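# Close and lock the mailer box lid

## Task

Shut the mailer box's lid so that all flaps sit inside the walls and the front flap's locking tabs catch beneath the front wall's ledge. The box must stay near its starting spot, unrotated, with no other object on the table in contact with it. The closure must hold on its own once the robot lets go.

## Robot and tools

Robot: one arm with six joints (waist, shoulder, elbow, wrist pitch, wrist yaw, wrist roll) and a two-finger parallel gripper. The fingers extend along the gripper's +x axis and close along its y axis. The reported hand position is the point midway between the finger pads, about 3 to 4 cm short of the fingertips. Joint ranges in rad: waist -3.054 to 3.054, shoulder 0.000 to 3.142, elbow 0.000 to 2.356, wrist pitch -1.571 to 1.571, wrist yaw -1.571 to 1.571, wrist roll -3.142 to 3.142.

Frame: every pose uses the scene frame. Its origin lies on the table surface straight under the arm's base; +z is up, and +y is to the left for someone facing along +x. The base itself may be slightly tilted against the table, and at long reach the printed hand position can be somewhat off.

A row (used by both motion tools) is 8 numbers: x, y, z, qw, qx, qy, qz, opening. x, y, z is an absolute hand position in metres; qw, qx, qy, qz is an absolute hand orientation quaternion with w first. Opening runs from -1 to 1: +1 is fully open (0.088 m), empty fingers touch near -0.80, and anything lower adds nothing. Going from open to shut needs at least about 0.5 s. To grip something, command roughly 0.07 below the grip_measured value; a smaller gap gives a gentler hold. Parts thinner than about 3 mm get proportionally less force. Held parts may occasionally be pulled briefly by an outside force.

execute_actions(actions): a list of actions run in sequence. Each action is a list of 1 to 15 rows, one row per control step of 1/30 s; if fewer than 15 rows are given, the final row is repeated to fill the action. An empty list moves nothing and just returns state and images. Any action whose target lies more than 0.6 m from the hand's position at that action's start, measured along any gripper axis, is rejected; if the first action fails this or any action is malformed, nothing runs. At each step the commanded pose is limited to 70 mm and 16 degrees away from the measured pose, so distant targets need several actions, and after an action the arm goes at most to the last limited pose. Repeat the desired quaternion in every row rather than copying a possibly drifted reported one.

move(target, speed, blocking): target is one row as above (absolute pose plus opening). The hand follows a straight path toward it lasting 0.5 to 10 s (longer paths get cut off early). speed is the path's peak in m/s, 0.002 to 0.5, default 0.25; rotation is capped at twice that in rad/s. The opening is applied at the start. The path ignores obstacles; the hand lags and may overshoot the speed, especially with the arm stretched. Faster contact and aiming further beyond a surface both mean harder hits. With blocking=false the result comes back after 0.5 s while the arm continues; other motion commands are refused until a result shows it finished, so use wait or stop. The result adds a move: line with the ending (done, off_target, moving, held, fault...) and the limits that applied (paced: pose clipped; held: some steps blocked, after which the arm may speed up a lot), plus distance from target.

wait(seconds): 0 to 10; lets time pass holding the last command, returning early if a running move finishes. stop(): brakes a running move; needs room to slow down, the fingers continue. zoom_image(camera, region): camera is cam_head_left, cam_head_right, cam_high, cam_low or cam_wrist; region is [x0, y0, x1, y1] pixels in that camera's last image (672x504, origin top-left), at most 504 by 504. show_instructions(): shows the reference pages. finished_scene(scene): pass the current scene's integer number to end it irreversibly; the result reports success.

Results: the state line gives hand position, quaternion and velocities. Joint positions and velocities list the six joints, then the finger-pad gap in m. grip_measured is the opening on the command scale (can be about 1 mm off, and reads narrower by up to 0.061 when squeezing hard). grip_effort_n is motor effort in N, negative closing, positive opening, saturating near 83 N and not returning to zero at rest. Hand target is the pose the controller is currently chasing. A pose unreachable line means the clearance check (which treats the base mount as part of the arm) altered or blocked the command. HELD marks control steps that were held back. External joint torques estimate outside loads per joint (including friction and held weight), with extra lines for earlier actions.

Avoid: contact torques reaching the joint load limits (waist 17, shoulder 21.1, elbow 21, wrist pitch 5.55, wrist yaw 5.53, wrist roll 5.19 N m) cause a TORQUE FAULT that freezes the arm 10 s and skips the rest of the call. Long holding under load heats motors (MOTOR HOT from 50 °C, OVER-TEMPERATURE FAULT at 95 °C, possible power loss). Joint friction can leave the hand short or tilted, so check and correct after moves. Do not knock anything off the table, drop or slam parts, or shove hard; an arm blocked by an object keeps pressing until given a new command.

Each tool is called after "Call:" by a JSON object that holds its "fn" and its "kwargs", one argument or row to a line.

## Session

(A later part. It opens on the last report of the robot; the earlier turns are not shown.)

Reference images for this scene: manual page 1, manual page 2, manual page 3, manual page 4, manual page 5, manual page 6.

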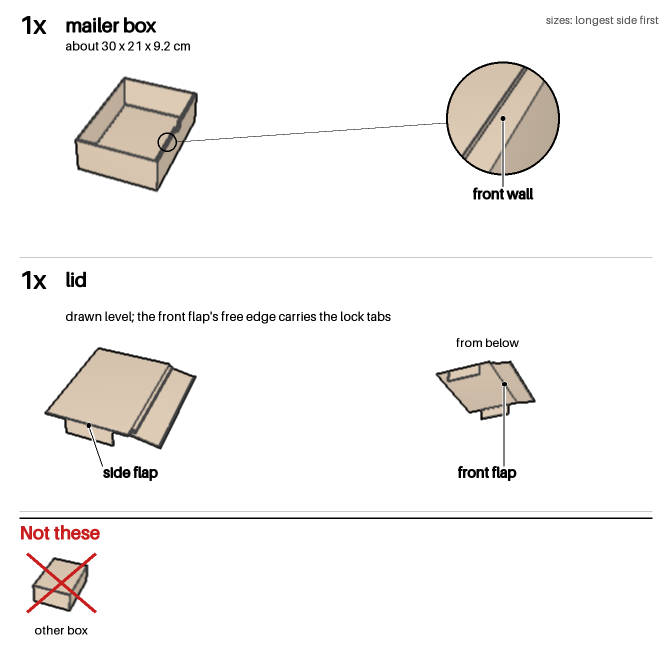

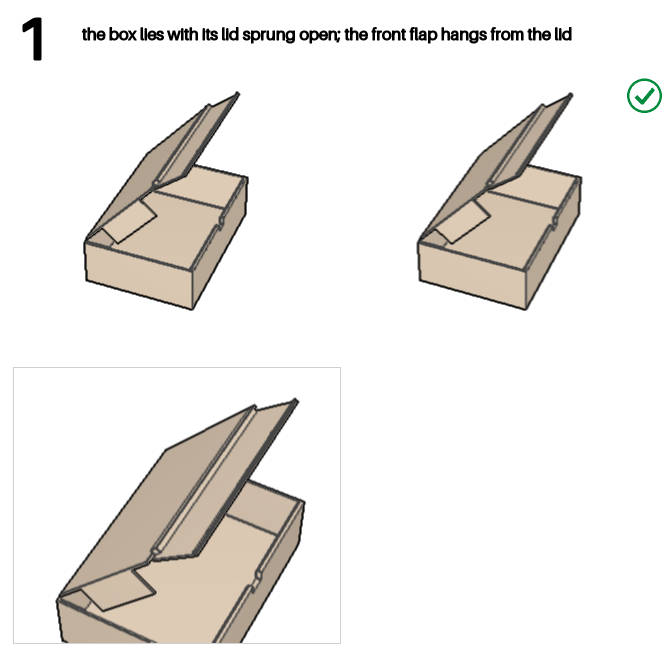

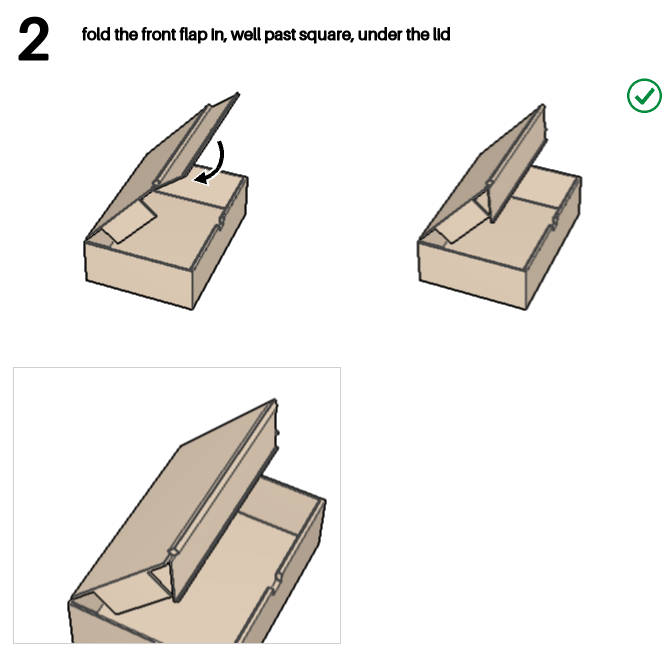

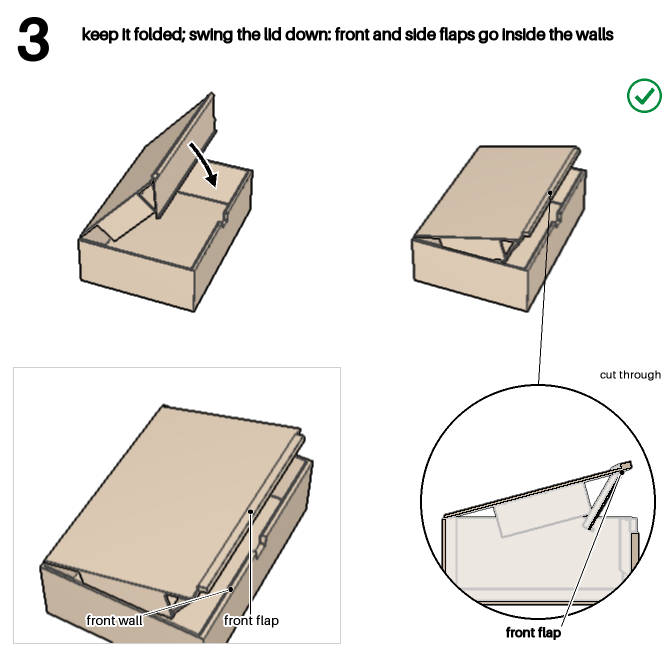

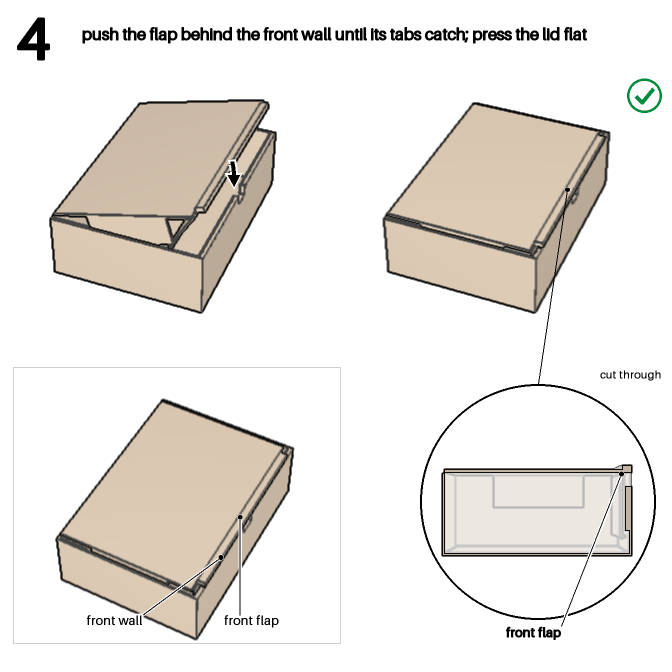

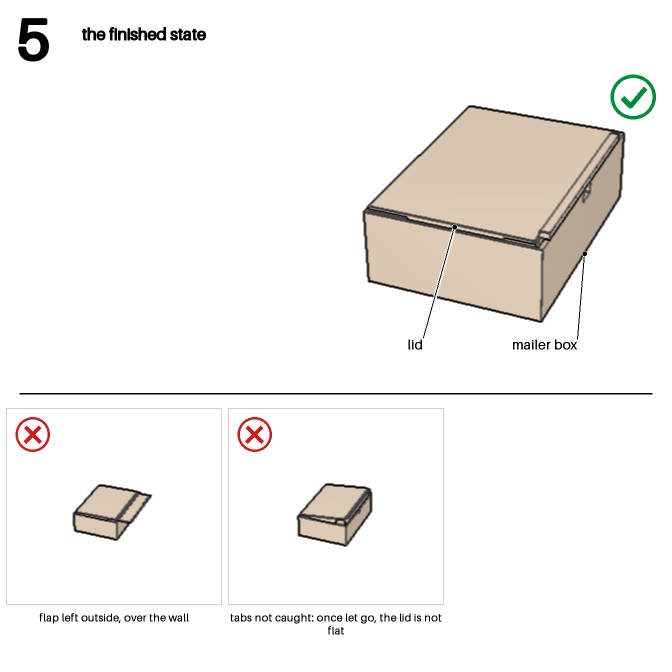

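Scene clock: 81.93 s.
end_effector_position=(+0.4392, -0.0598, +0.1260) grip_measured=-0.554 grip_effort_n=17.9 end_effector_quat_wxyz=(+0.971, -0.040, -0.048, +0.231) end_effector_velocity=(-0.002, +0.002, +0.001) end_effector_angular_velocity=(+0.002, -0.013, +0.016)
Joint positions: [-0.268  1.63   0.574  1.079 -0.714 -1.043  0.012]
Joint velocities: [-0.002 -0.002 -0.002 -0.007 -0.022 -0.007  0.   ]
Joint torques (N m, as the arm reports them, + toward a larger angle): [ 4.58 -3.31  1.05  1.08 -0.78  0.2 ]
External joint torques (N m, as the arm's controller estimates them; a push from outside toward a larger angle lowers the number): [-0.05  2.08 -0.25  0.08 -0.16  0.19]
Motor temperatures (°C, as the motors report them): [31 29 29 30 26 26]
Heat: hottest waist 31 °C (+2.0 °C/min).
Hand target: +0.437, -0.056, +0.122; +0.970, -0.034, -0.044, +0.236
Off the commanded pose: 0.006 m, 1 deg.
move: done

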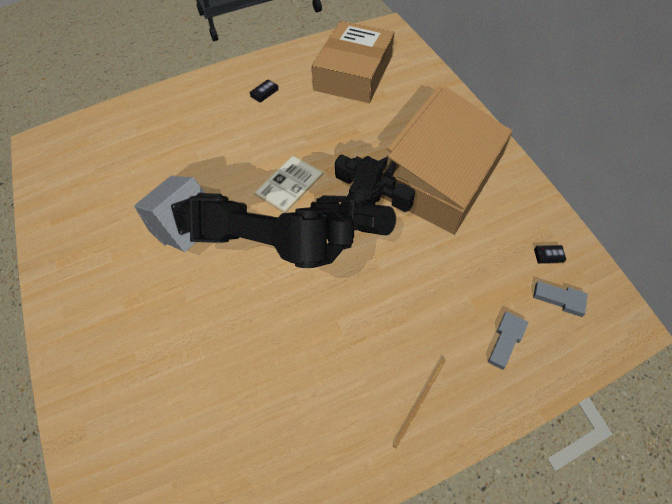

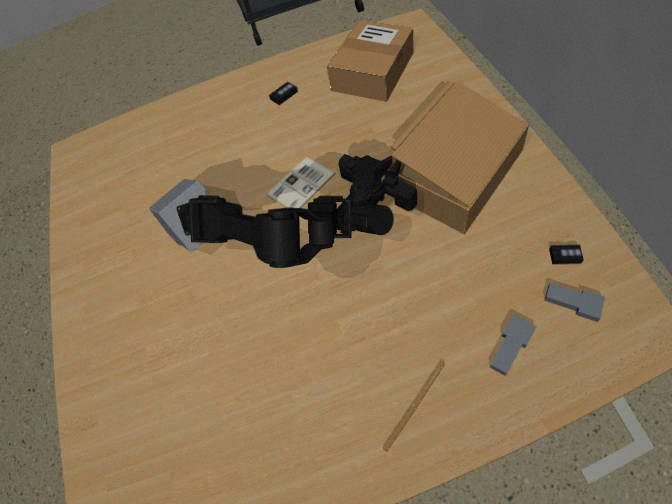

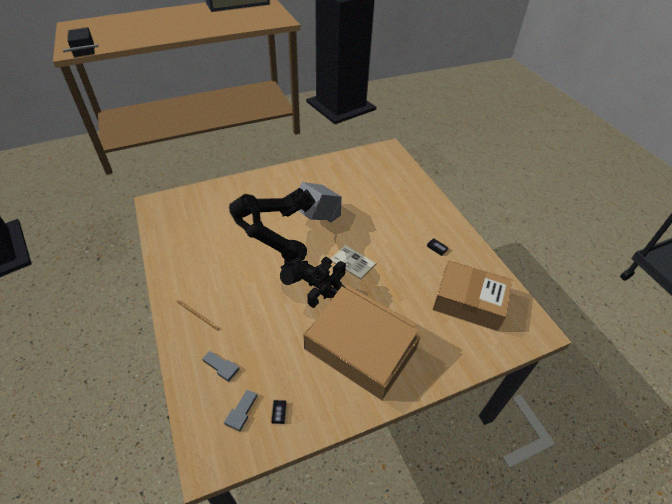

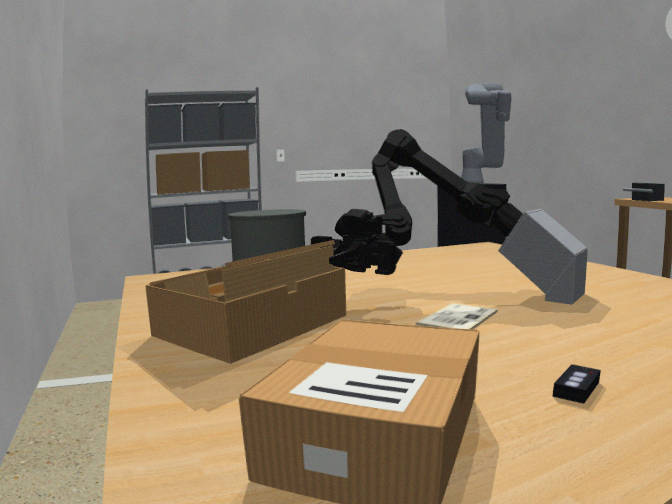

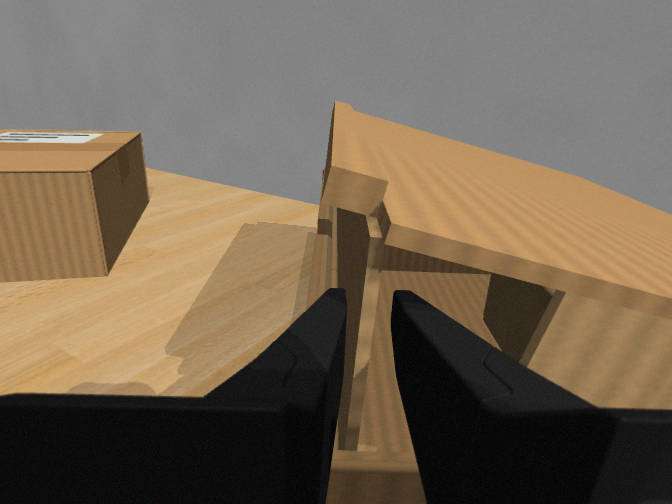

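Call:
{"fn": "move", "kwargs": {
  "target": [0.398,-0.079,0.127,0.971,-0.034,-0.044,0.236,-0.42],
  "speed": 0.06
}}

Call:
{"fn": "move", "kwargs": {
  "target": [0.405,-0.085,0.205,0.914,-0.08,0.333,0.219,-0.8]
}}

Call:
{"fn": "move", "kwargs": {
  "target": [0.55,-0.022,0.2,0.914,-0.08,0.333,0.219,-0.8],
  "speed": 0.15
}}

Call:
{"fn": "move", "kwargs": {
  "target": [0.55,-0.02,0.124,0.914,-0.08,0.333,0.219,-0.8],
  "speed": 0.03
}}

Call:
{"fn": "move", "kwargs": {
  "target": [0.54,-0.025,0.17,0.914,-0.08,0.333,0.219,-0.8],
  "speed": 0.1
}}

Call:
{"fn": "zoom_image", "kwargs": {
  "camera": "cam_low",
  "region": [120,180,400,380]
}}

Scene clock: 89.27 s.
end_effector_position=(+0.3999, -0.0782, +0.1268) grip_measured=-0.422 grip_effort_n=17.9 end_effector_quat_wxyz=(+0.970, -0.036, -0.045, +0.235) end_effector_velocity=(-0.003, -0.001, +0.003) end_effector_angular_velocity=(-0.003, -0.016, +0.007)
Joint positions: [-0.372  1.488  0.45   1.048 -0.818 -1.041  0.018]
Joint velocities: [-0.007 -0.017 -0.007 -0.007 -0.022 -0.007 -0.   ]
Joint torques (N m, as the arm reports them, + toward a larger angle): [ 3.54 -4.91  0.84  0.77 -0.81  0.16]
External joint torques (N m, as the arm's controller estimates them; a push from outside toward a larger angle lowers the number): [-0.17  0.12 -0.27 -0.2  -0.18  0.15]
Motor temperatures (°C, as the motors report them): [31 29 29 30 26 26]
Heat: hottest waist 31 °C (+1.0 °C/min).
Hand target: +0.398, -0.079, +0.127; +0.970, -0.034, -0.044, +0.236
Off the commanded pose: 0.002 m, 0 deg.
move: done

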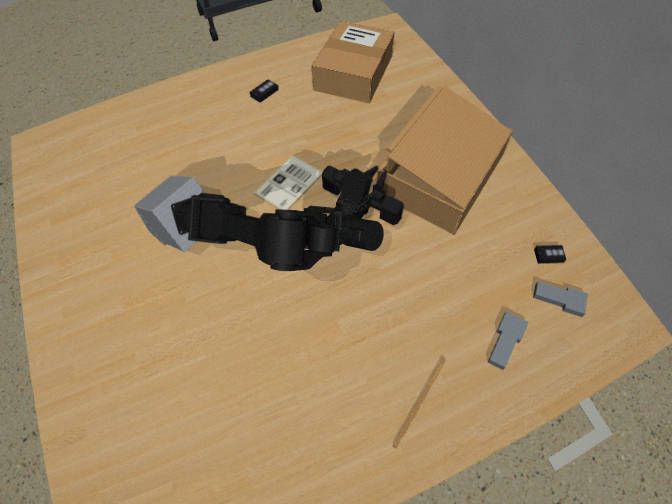

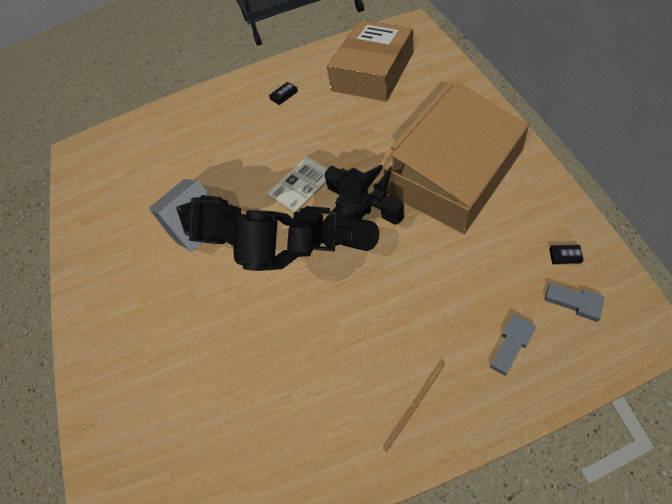

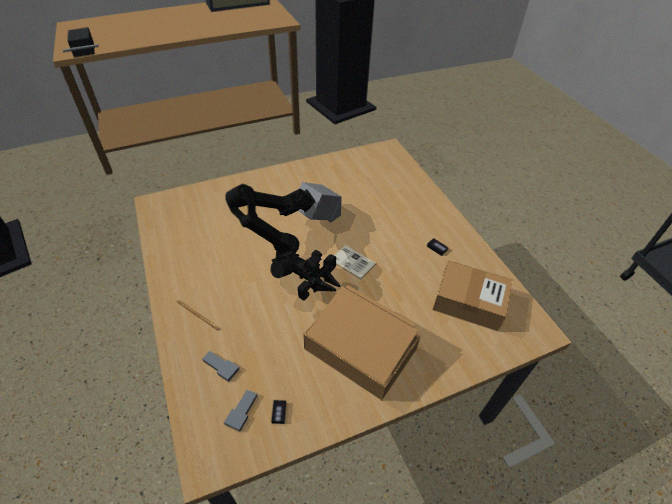

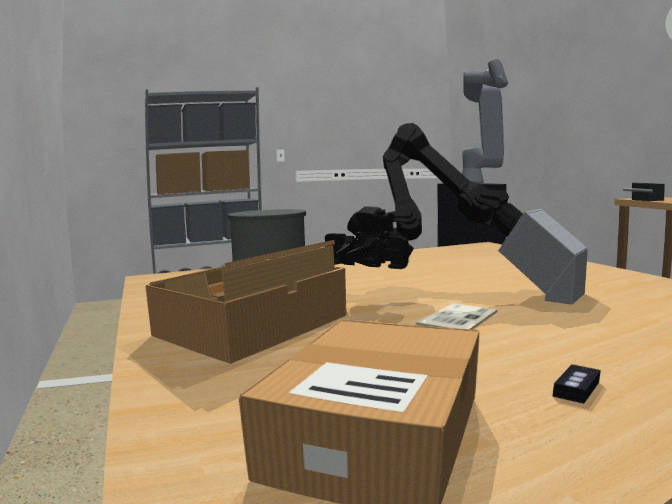

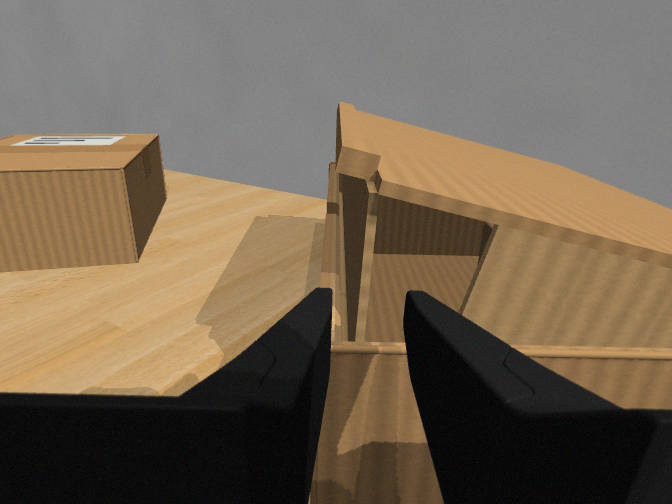

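Scene clock: 91.40 s.
end_effector_position=(+0.4039, -0.0852, +0.2050) grip_measured=-0.797 grip_effort_n=-11.4 end_effector_quat_wxyz=(+0.914, -0.081, +0.329, +0.220) end_effector_velocity=(-0.002, +0.000, +0.001) end_effector_angular_velocity=(-0.002, +0.013, +0.014)
Joint positions: [ 0.296  1.106  0.817 -0.162  0.469 -0.88   0.   ]
Joint velocities: [ 0.007 -0.002  0.012 -0.037  0.007  0.007  0.   ]
Joint torques (N m, as the arm reports them, + toward a larger angle): [ 3.84 -1.43  5.69  0.72 -0.27  0.14]
External joint torques (N m, as the arm's controller estimates them; a push from outside toward a larger angle lowers the number): [ 0.23  1.08  1.62 -0.16  0.18  0.13]
Motor temperatures (°C, as the motors report them): [31 29 29 30 26 26]
Heat: hottest waist 31 °C (+1.0 °C/min).
Hand target: +0.405, -0.085, +0.205; +0.913, -0.081, +0.333, +0.220
Off the commanded pose: 0.001 m, 0 deg.
move: done

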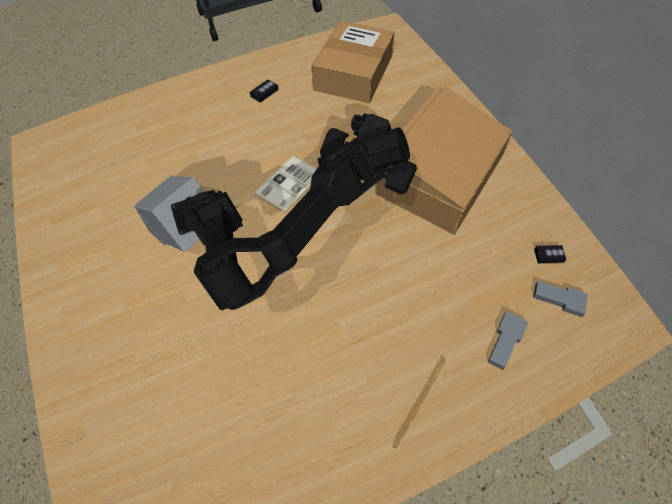

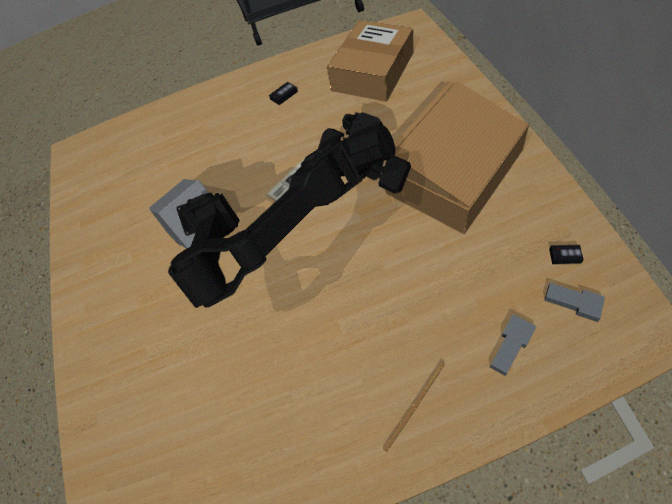

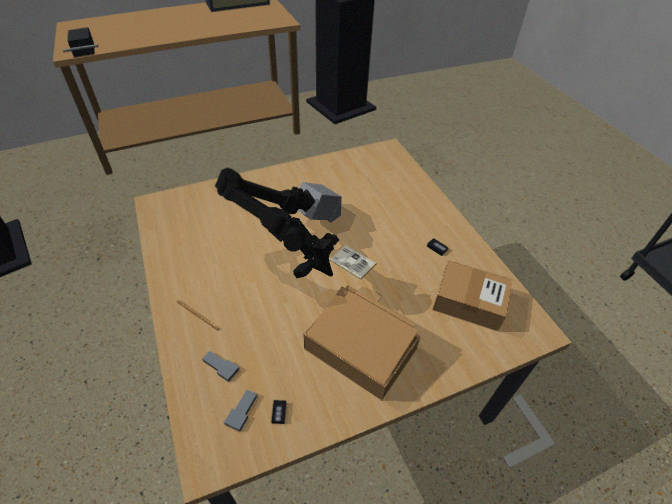

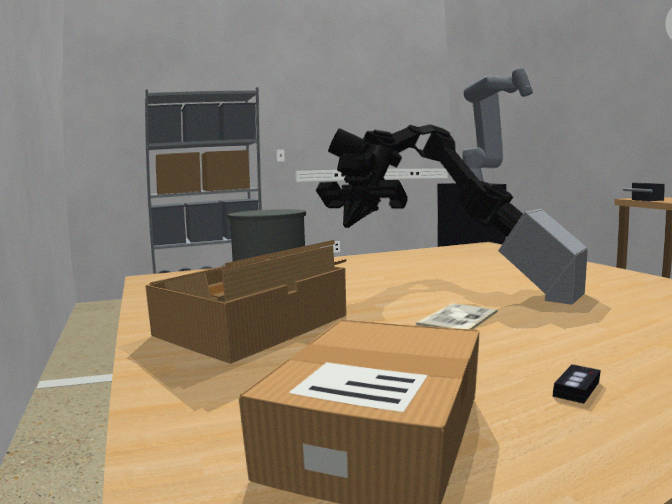

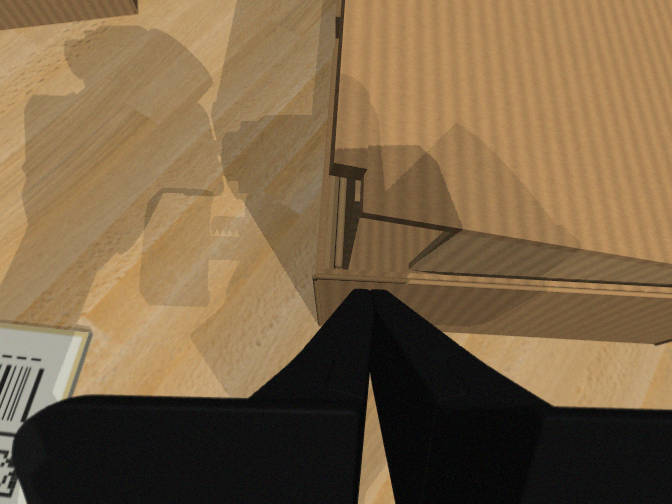

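Scene clock: 93.03 s.
end_effector_position=(+0.5491, -0.0243, +0.2022) grip_measured=-0.797 grip_effort_n=-11.9 end_effector_quat_wxyz=(+0.915, -0.080, +0.329, +0.219) end_effector_velocity=(+0.001, +0.004, -0.000) end_effector_angular_velocity=(+0.008, -0.008, +0.020)
Joint positions: [ 0.309  1.726  1.35  -0.074  0.481 -0.872  0.   ]
Joint velocities: [-0.002  0.007  0.007 -0.007 -0.022 -0.007  0.   ]
Joint torques (N m, as the arm reports them, + toward a larger angle): [ 7.8  -3.39  5.54  0.71 -0.24  0.14]
External joint torques (N m, as the arm's controller estimates them; a push from outside toward a larger angle lowers the number): [ 0.45  1.71  1.47 -0.2   0.19  0.13]
Motor temperatures (°C, as the motors report them): [31 29 29 30 26 26]
Heat: hottest waist 31 °C (+1.0 °C/min).
Hand target: +0.550, -0.022, +0.200; +0.914, -0.080, +0.333, +0.219
Off the commanded pose: 0.003 m, 1 deg.
move: done

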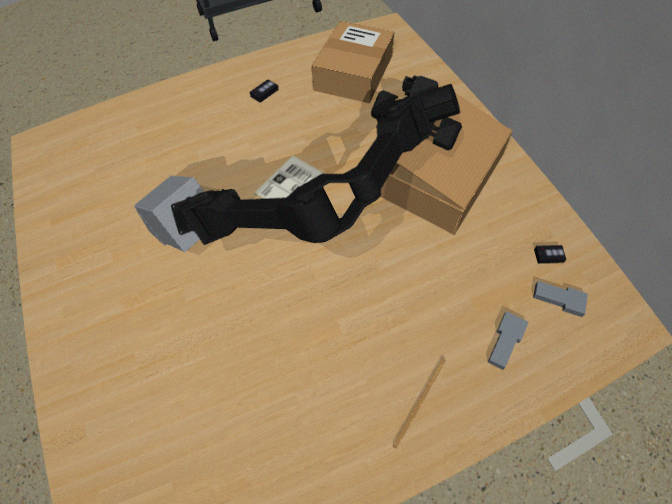

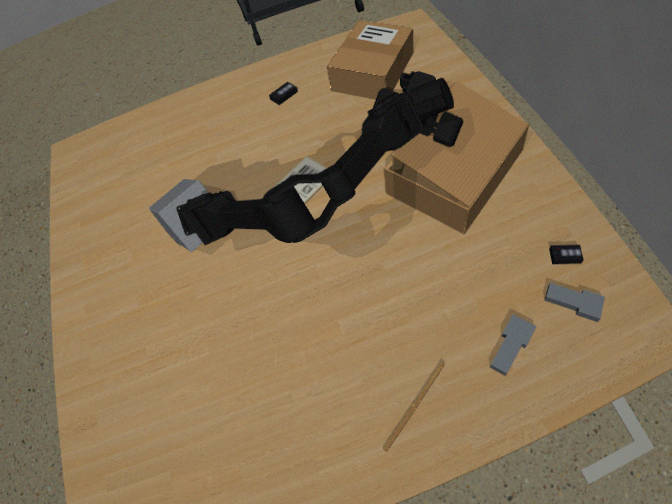

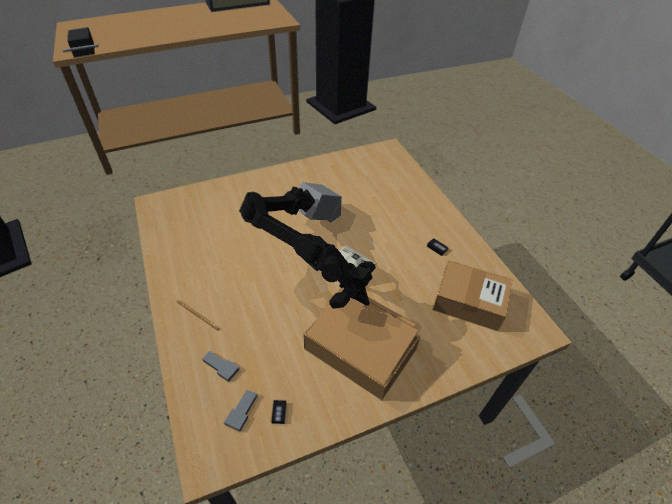

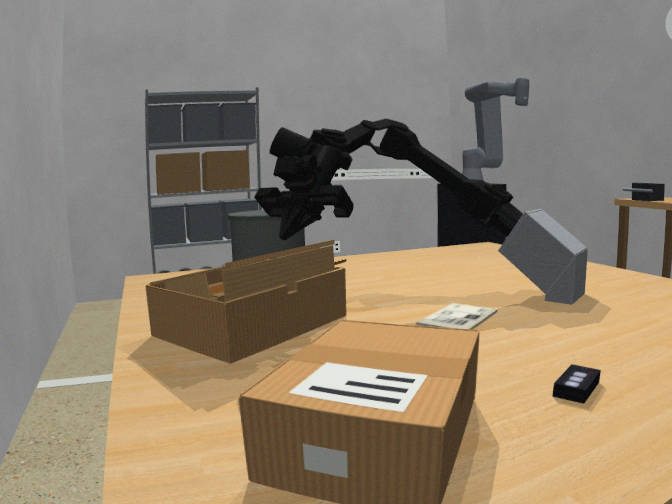

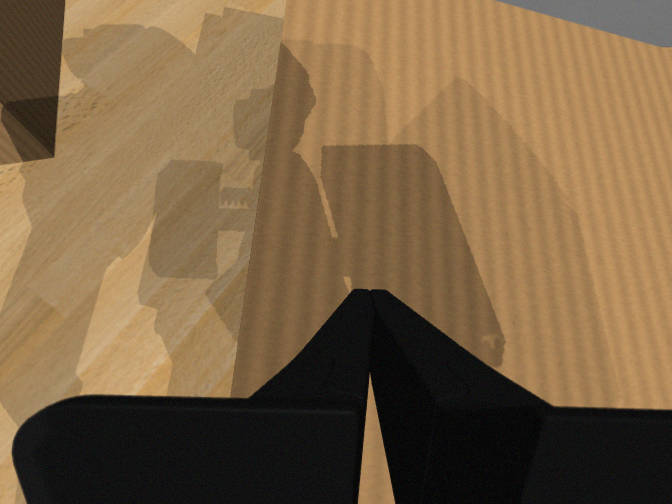

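Scene clock: 95.87 s.
end_effector_position=(+0.5542, -0.0245, +0.1387) grip_measured=-0.797 grip_effort_n=-11.9 end_effector_quat_wxyz=(+0.920, -0.075, +0.320, +0.213) end_effector_velocity=(-0.001, +0.001, -0.004) end_effector_angular_velocity=(-0.013, -0.005, +0.015)
Joint positions: [ 0.167  1.788  1.262  0.124  0.342 -0.937  0.   ]
Joint velocities: [-0.007  0.002 -0.007  0.007 -0.007 -0.022  0.   ]
Joint torques (N m, as the arm reports them, + toward a larger angle): [ 6.37 -3.39  3.03  0.98 -0.43 -0.17]
External joint torques (N m, as the arm's controller estimates them; a push from outside toward a larger angle lowers the number): [-1.2   2.49 -0.65  0.12  0.05 -0.18]
Motor temperatures (°C, as the motors report them): [32 29 29 30 26 26]
Heat: hottest waist 32 °C (+2.0 °C/min).
Hand target: +0.549, -0.020, +0.124; +0.914, -0.080, +0.333, +0.219
Off the commanded pose: 0.016 m, 2 deg.
move: off_target

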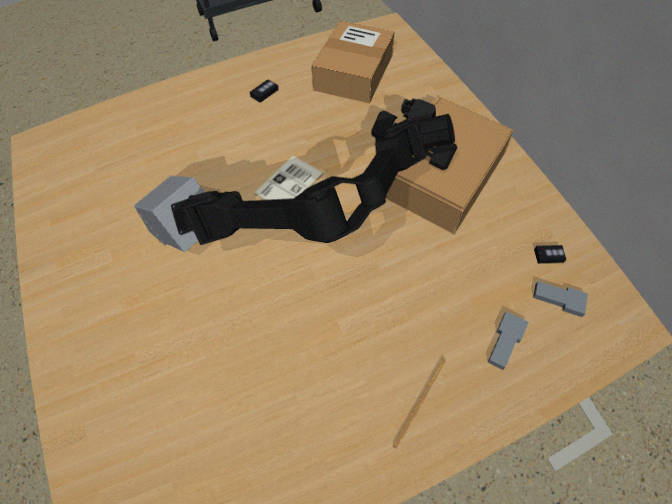

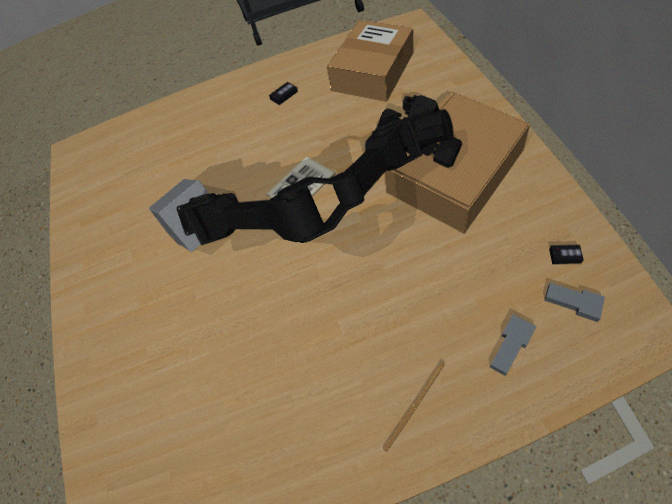

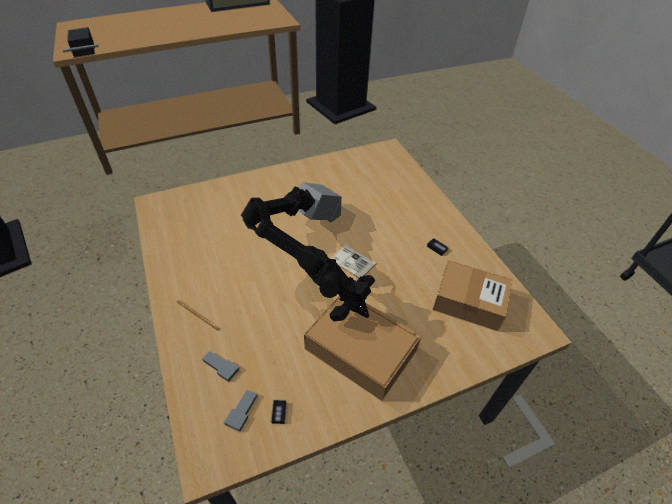

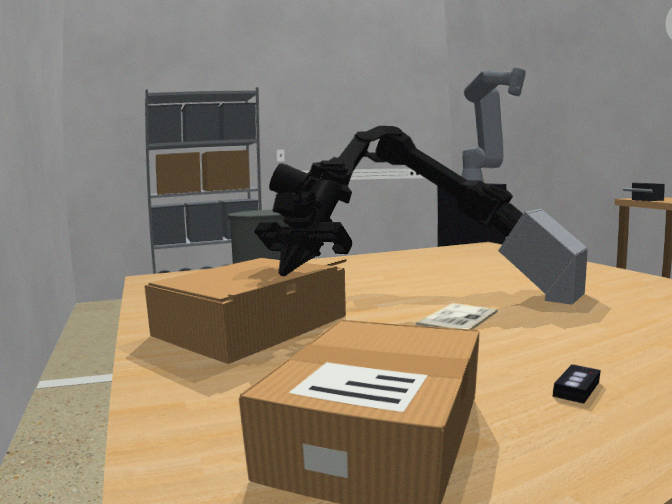

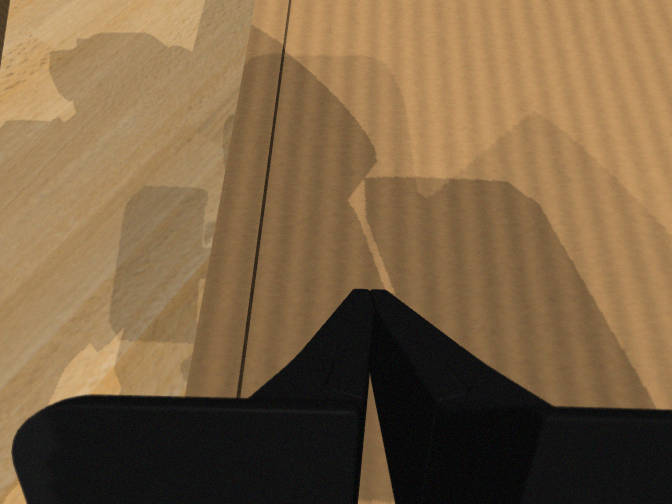

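Scene clock: 96.70 s.
end_effector_position=(+0.5417, -0.0228, +0.1694) grip_measured=-0.797 grip_effort_n=-11.9 end_effector_quat_wxyz=(+0.914, -0.081, +0.330, +0.221) end_effector_velocity=(-0.003, +0.001, -0.001) end_effector_angular_velocity=(-0.012, +0.009, +0.016)
Joint positions: [ 0.243  1.727  1.262  0.023  0.421 -0.904  0.   ]
Joint velocities: [ 0.002 -0.002  0.002 -0.022  0.007 -0.007  0.   ]
Joint torques (N m, as the arm reports them, + toward a larger angle): [ 7.8  -5.35  4.26  0.72 -0.27  0.17]
External joint torques (N m, as the arm's controller estimates them; a push from outside toward a larger angle lowers the number): [ 0.49  0.09  0.3  -0.17  0.19  0.16]
Motor temperatures (°C, as the motors report them): [32 29 29 29 26 26]
Heat: hottest waist 32 °C (+2.0 °C/min).
Hand target: +0.540, -0.025, +0.170; +0.914, -0.080, +0.333, +0.219
Off the commanded pose: 0.003 m, 0 deg.
move: done

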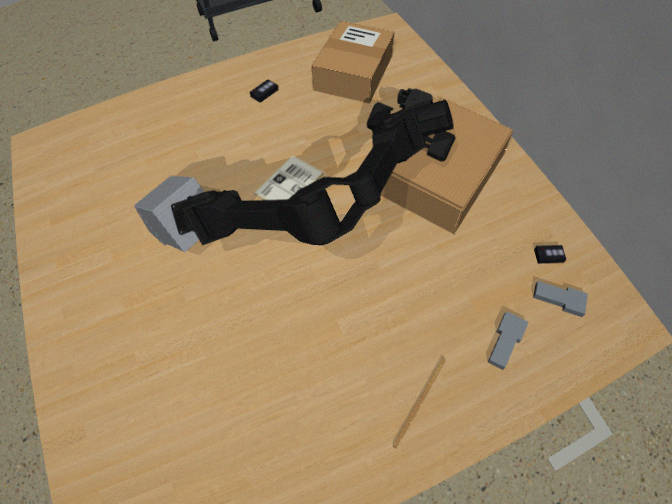

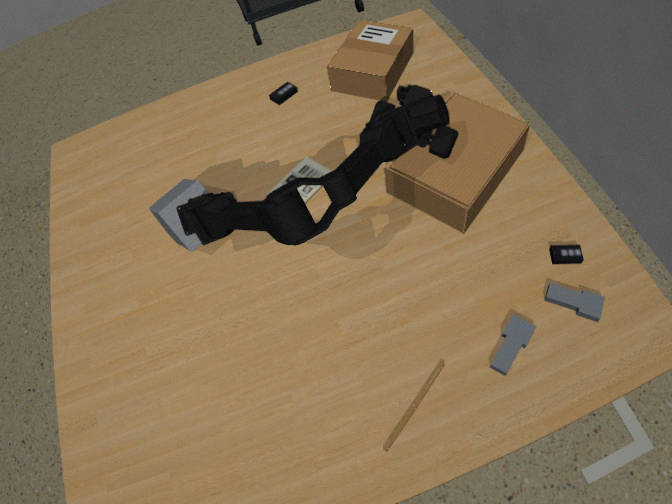

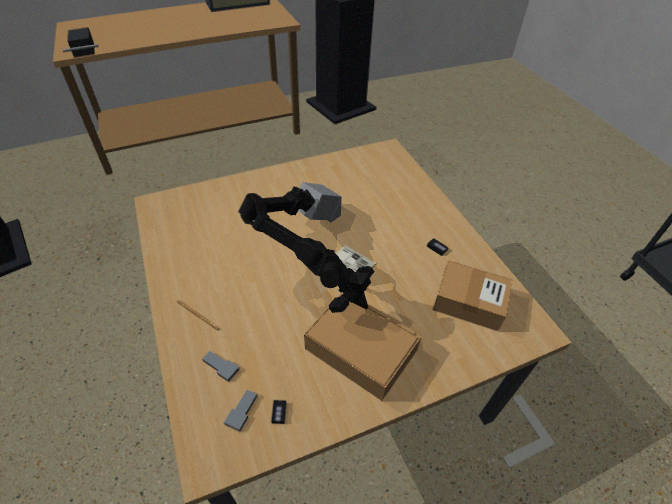

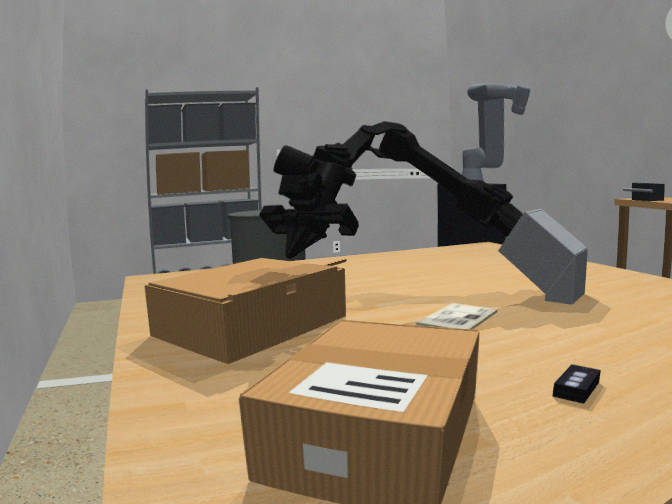

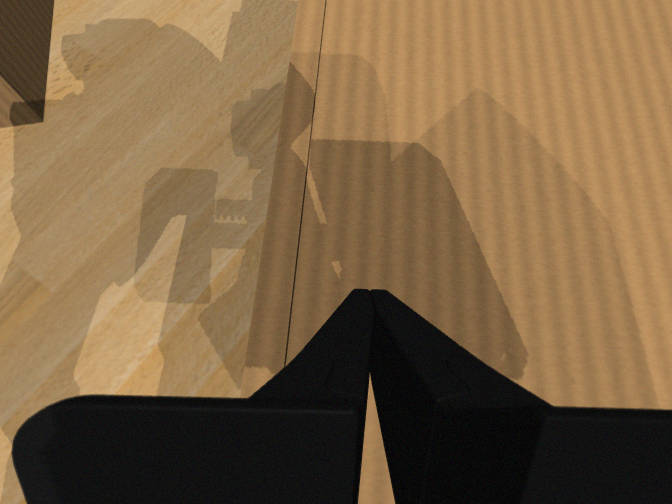

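Region (120, 180, 400, 380) of cam_low's 672x504 image, scaled by 1.800, with more detail than that image has; it fills the top 360 rows of this view, and the rest is white.

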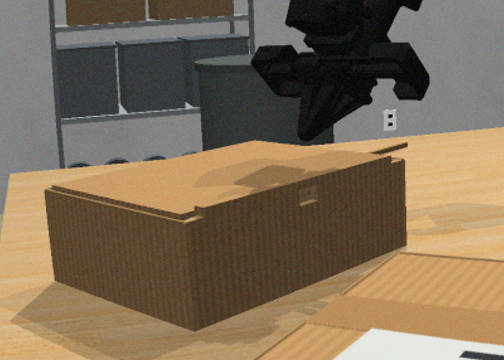

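Call:
{"fn": "finished_scene", "kwargs": {
  "scene": 2
}}

The scene is finished: the task was done.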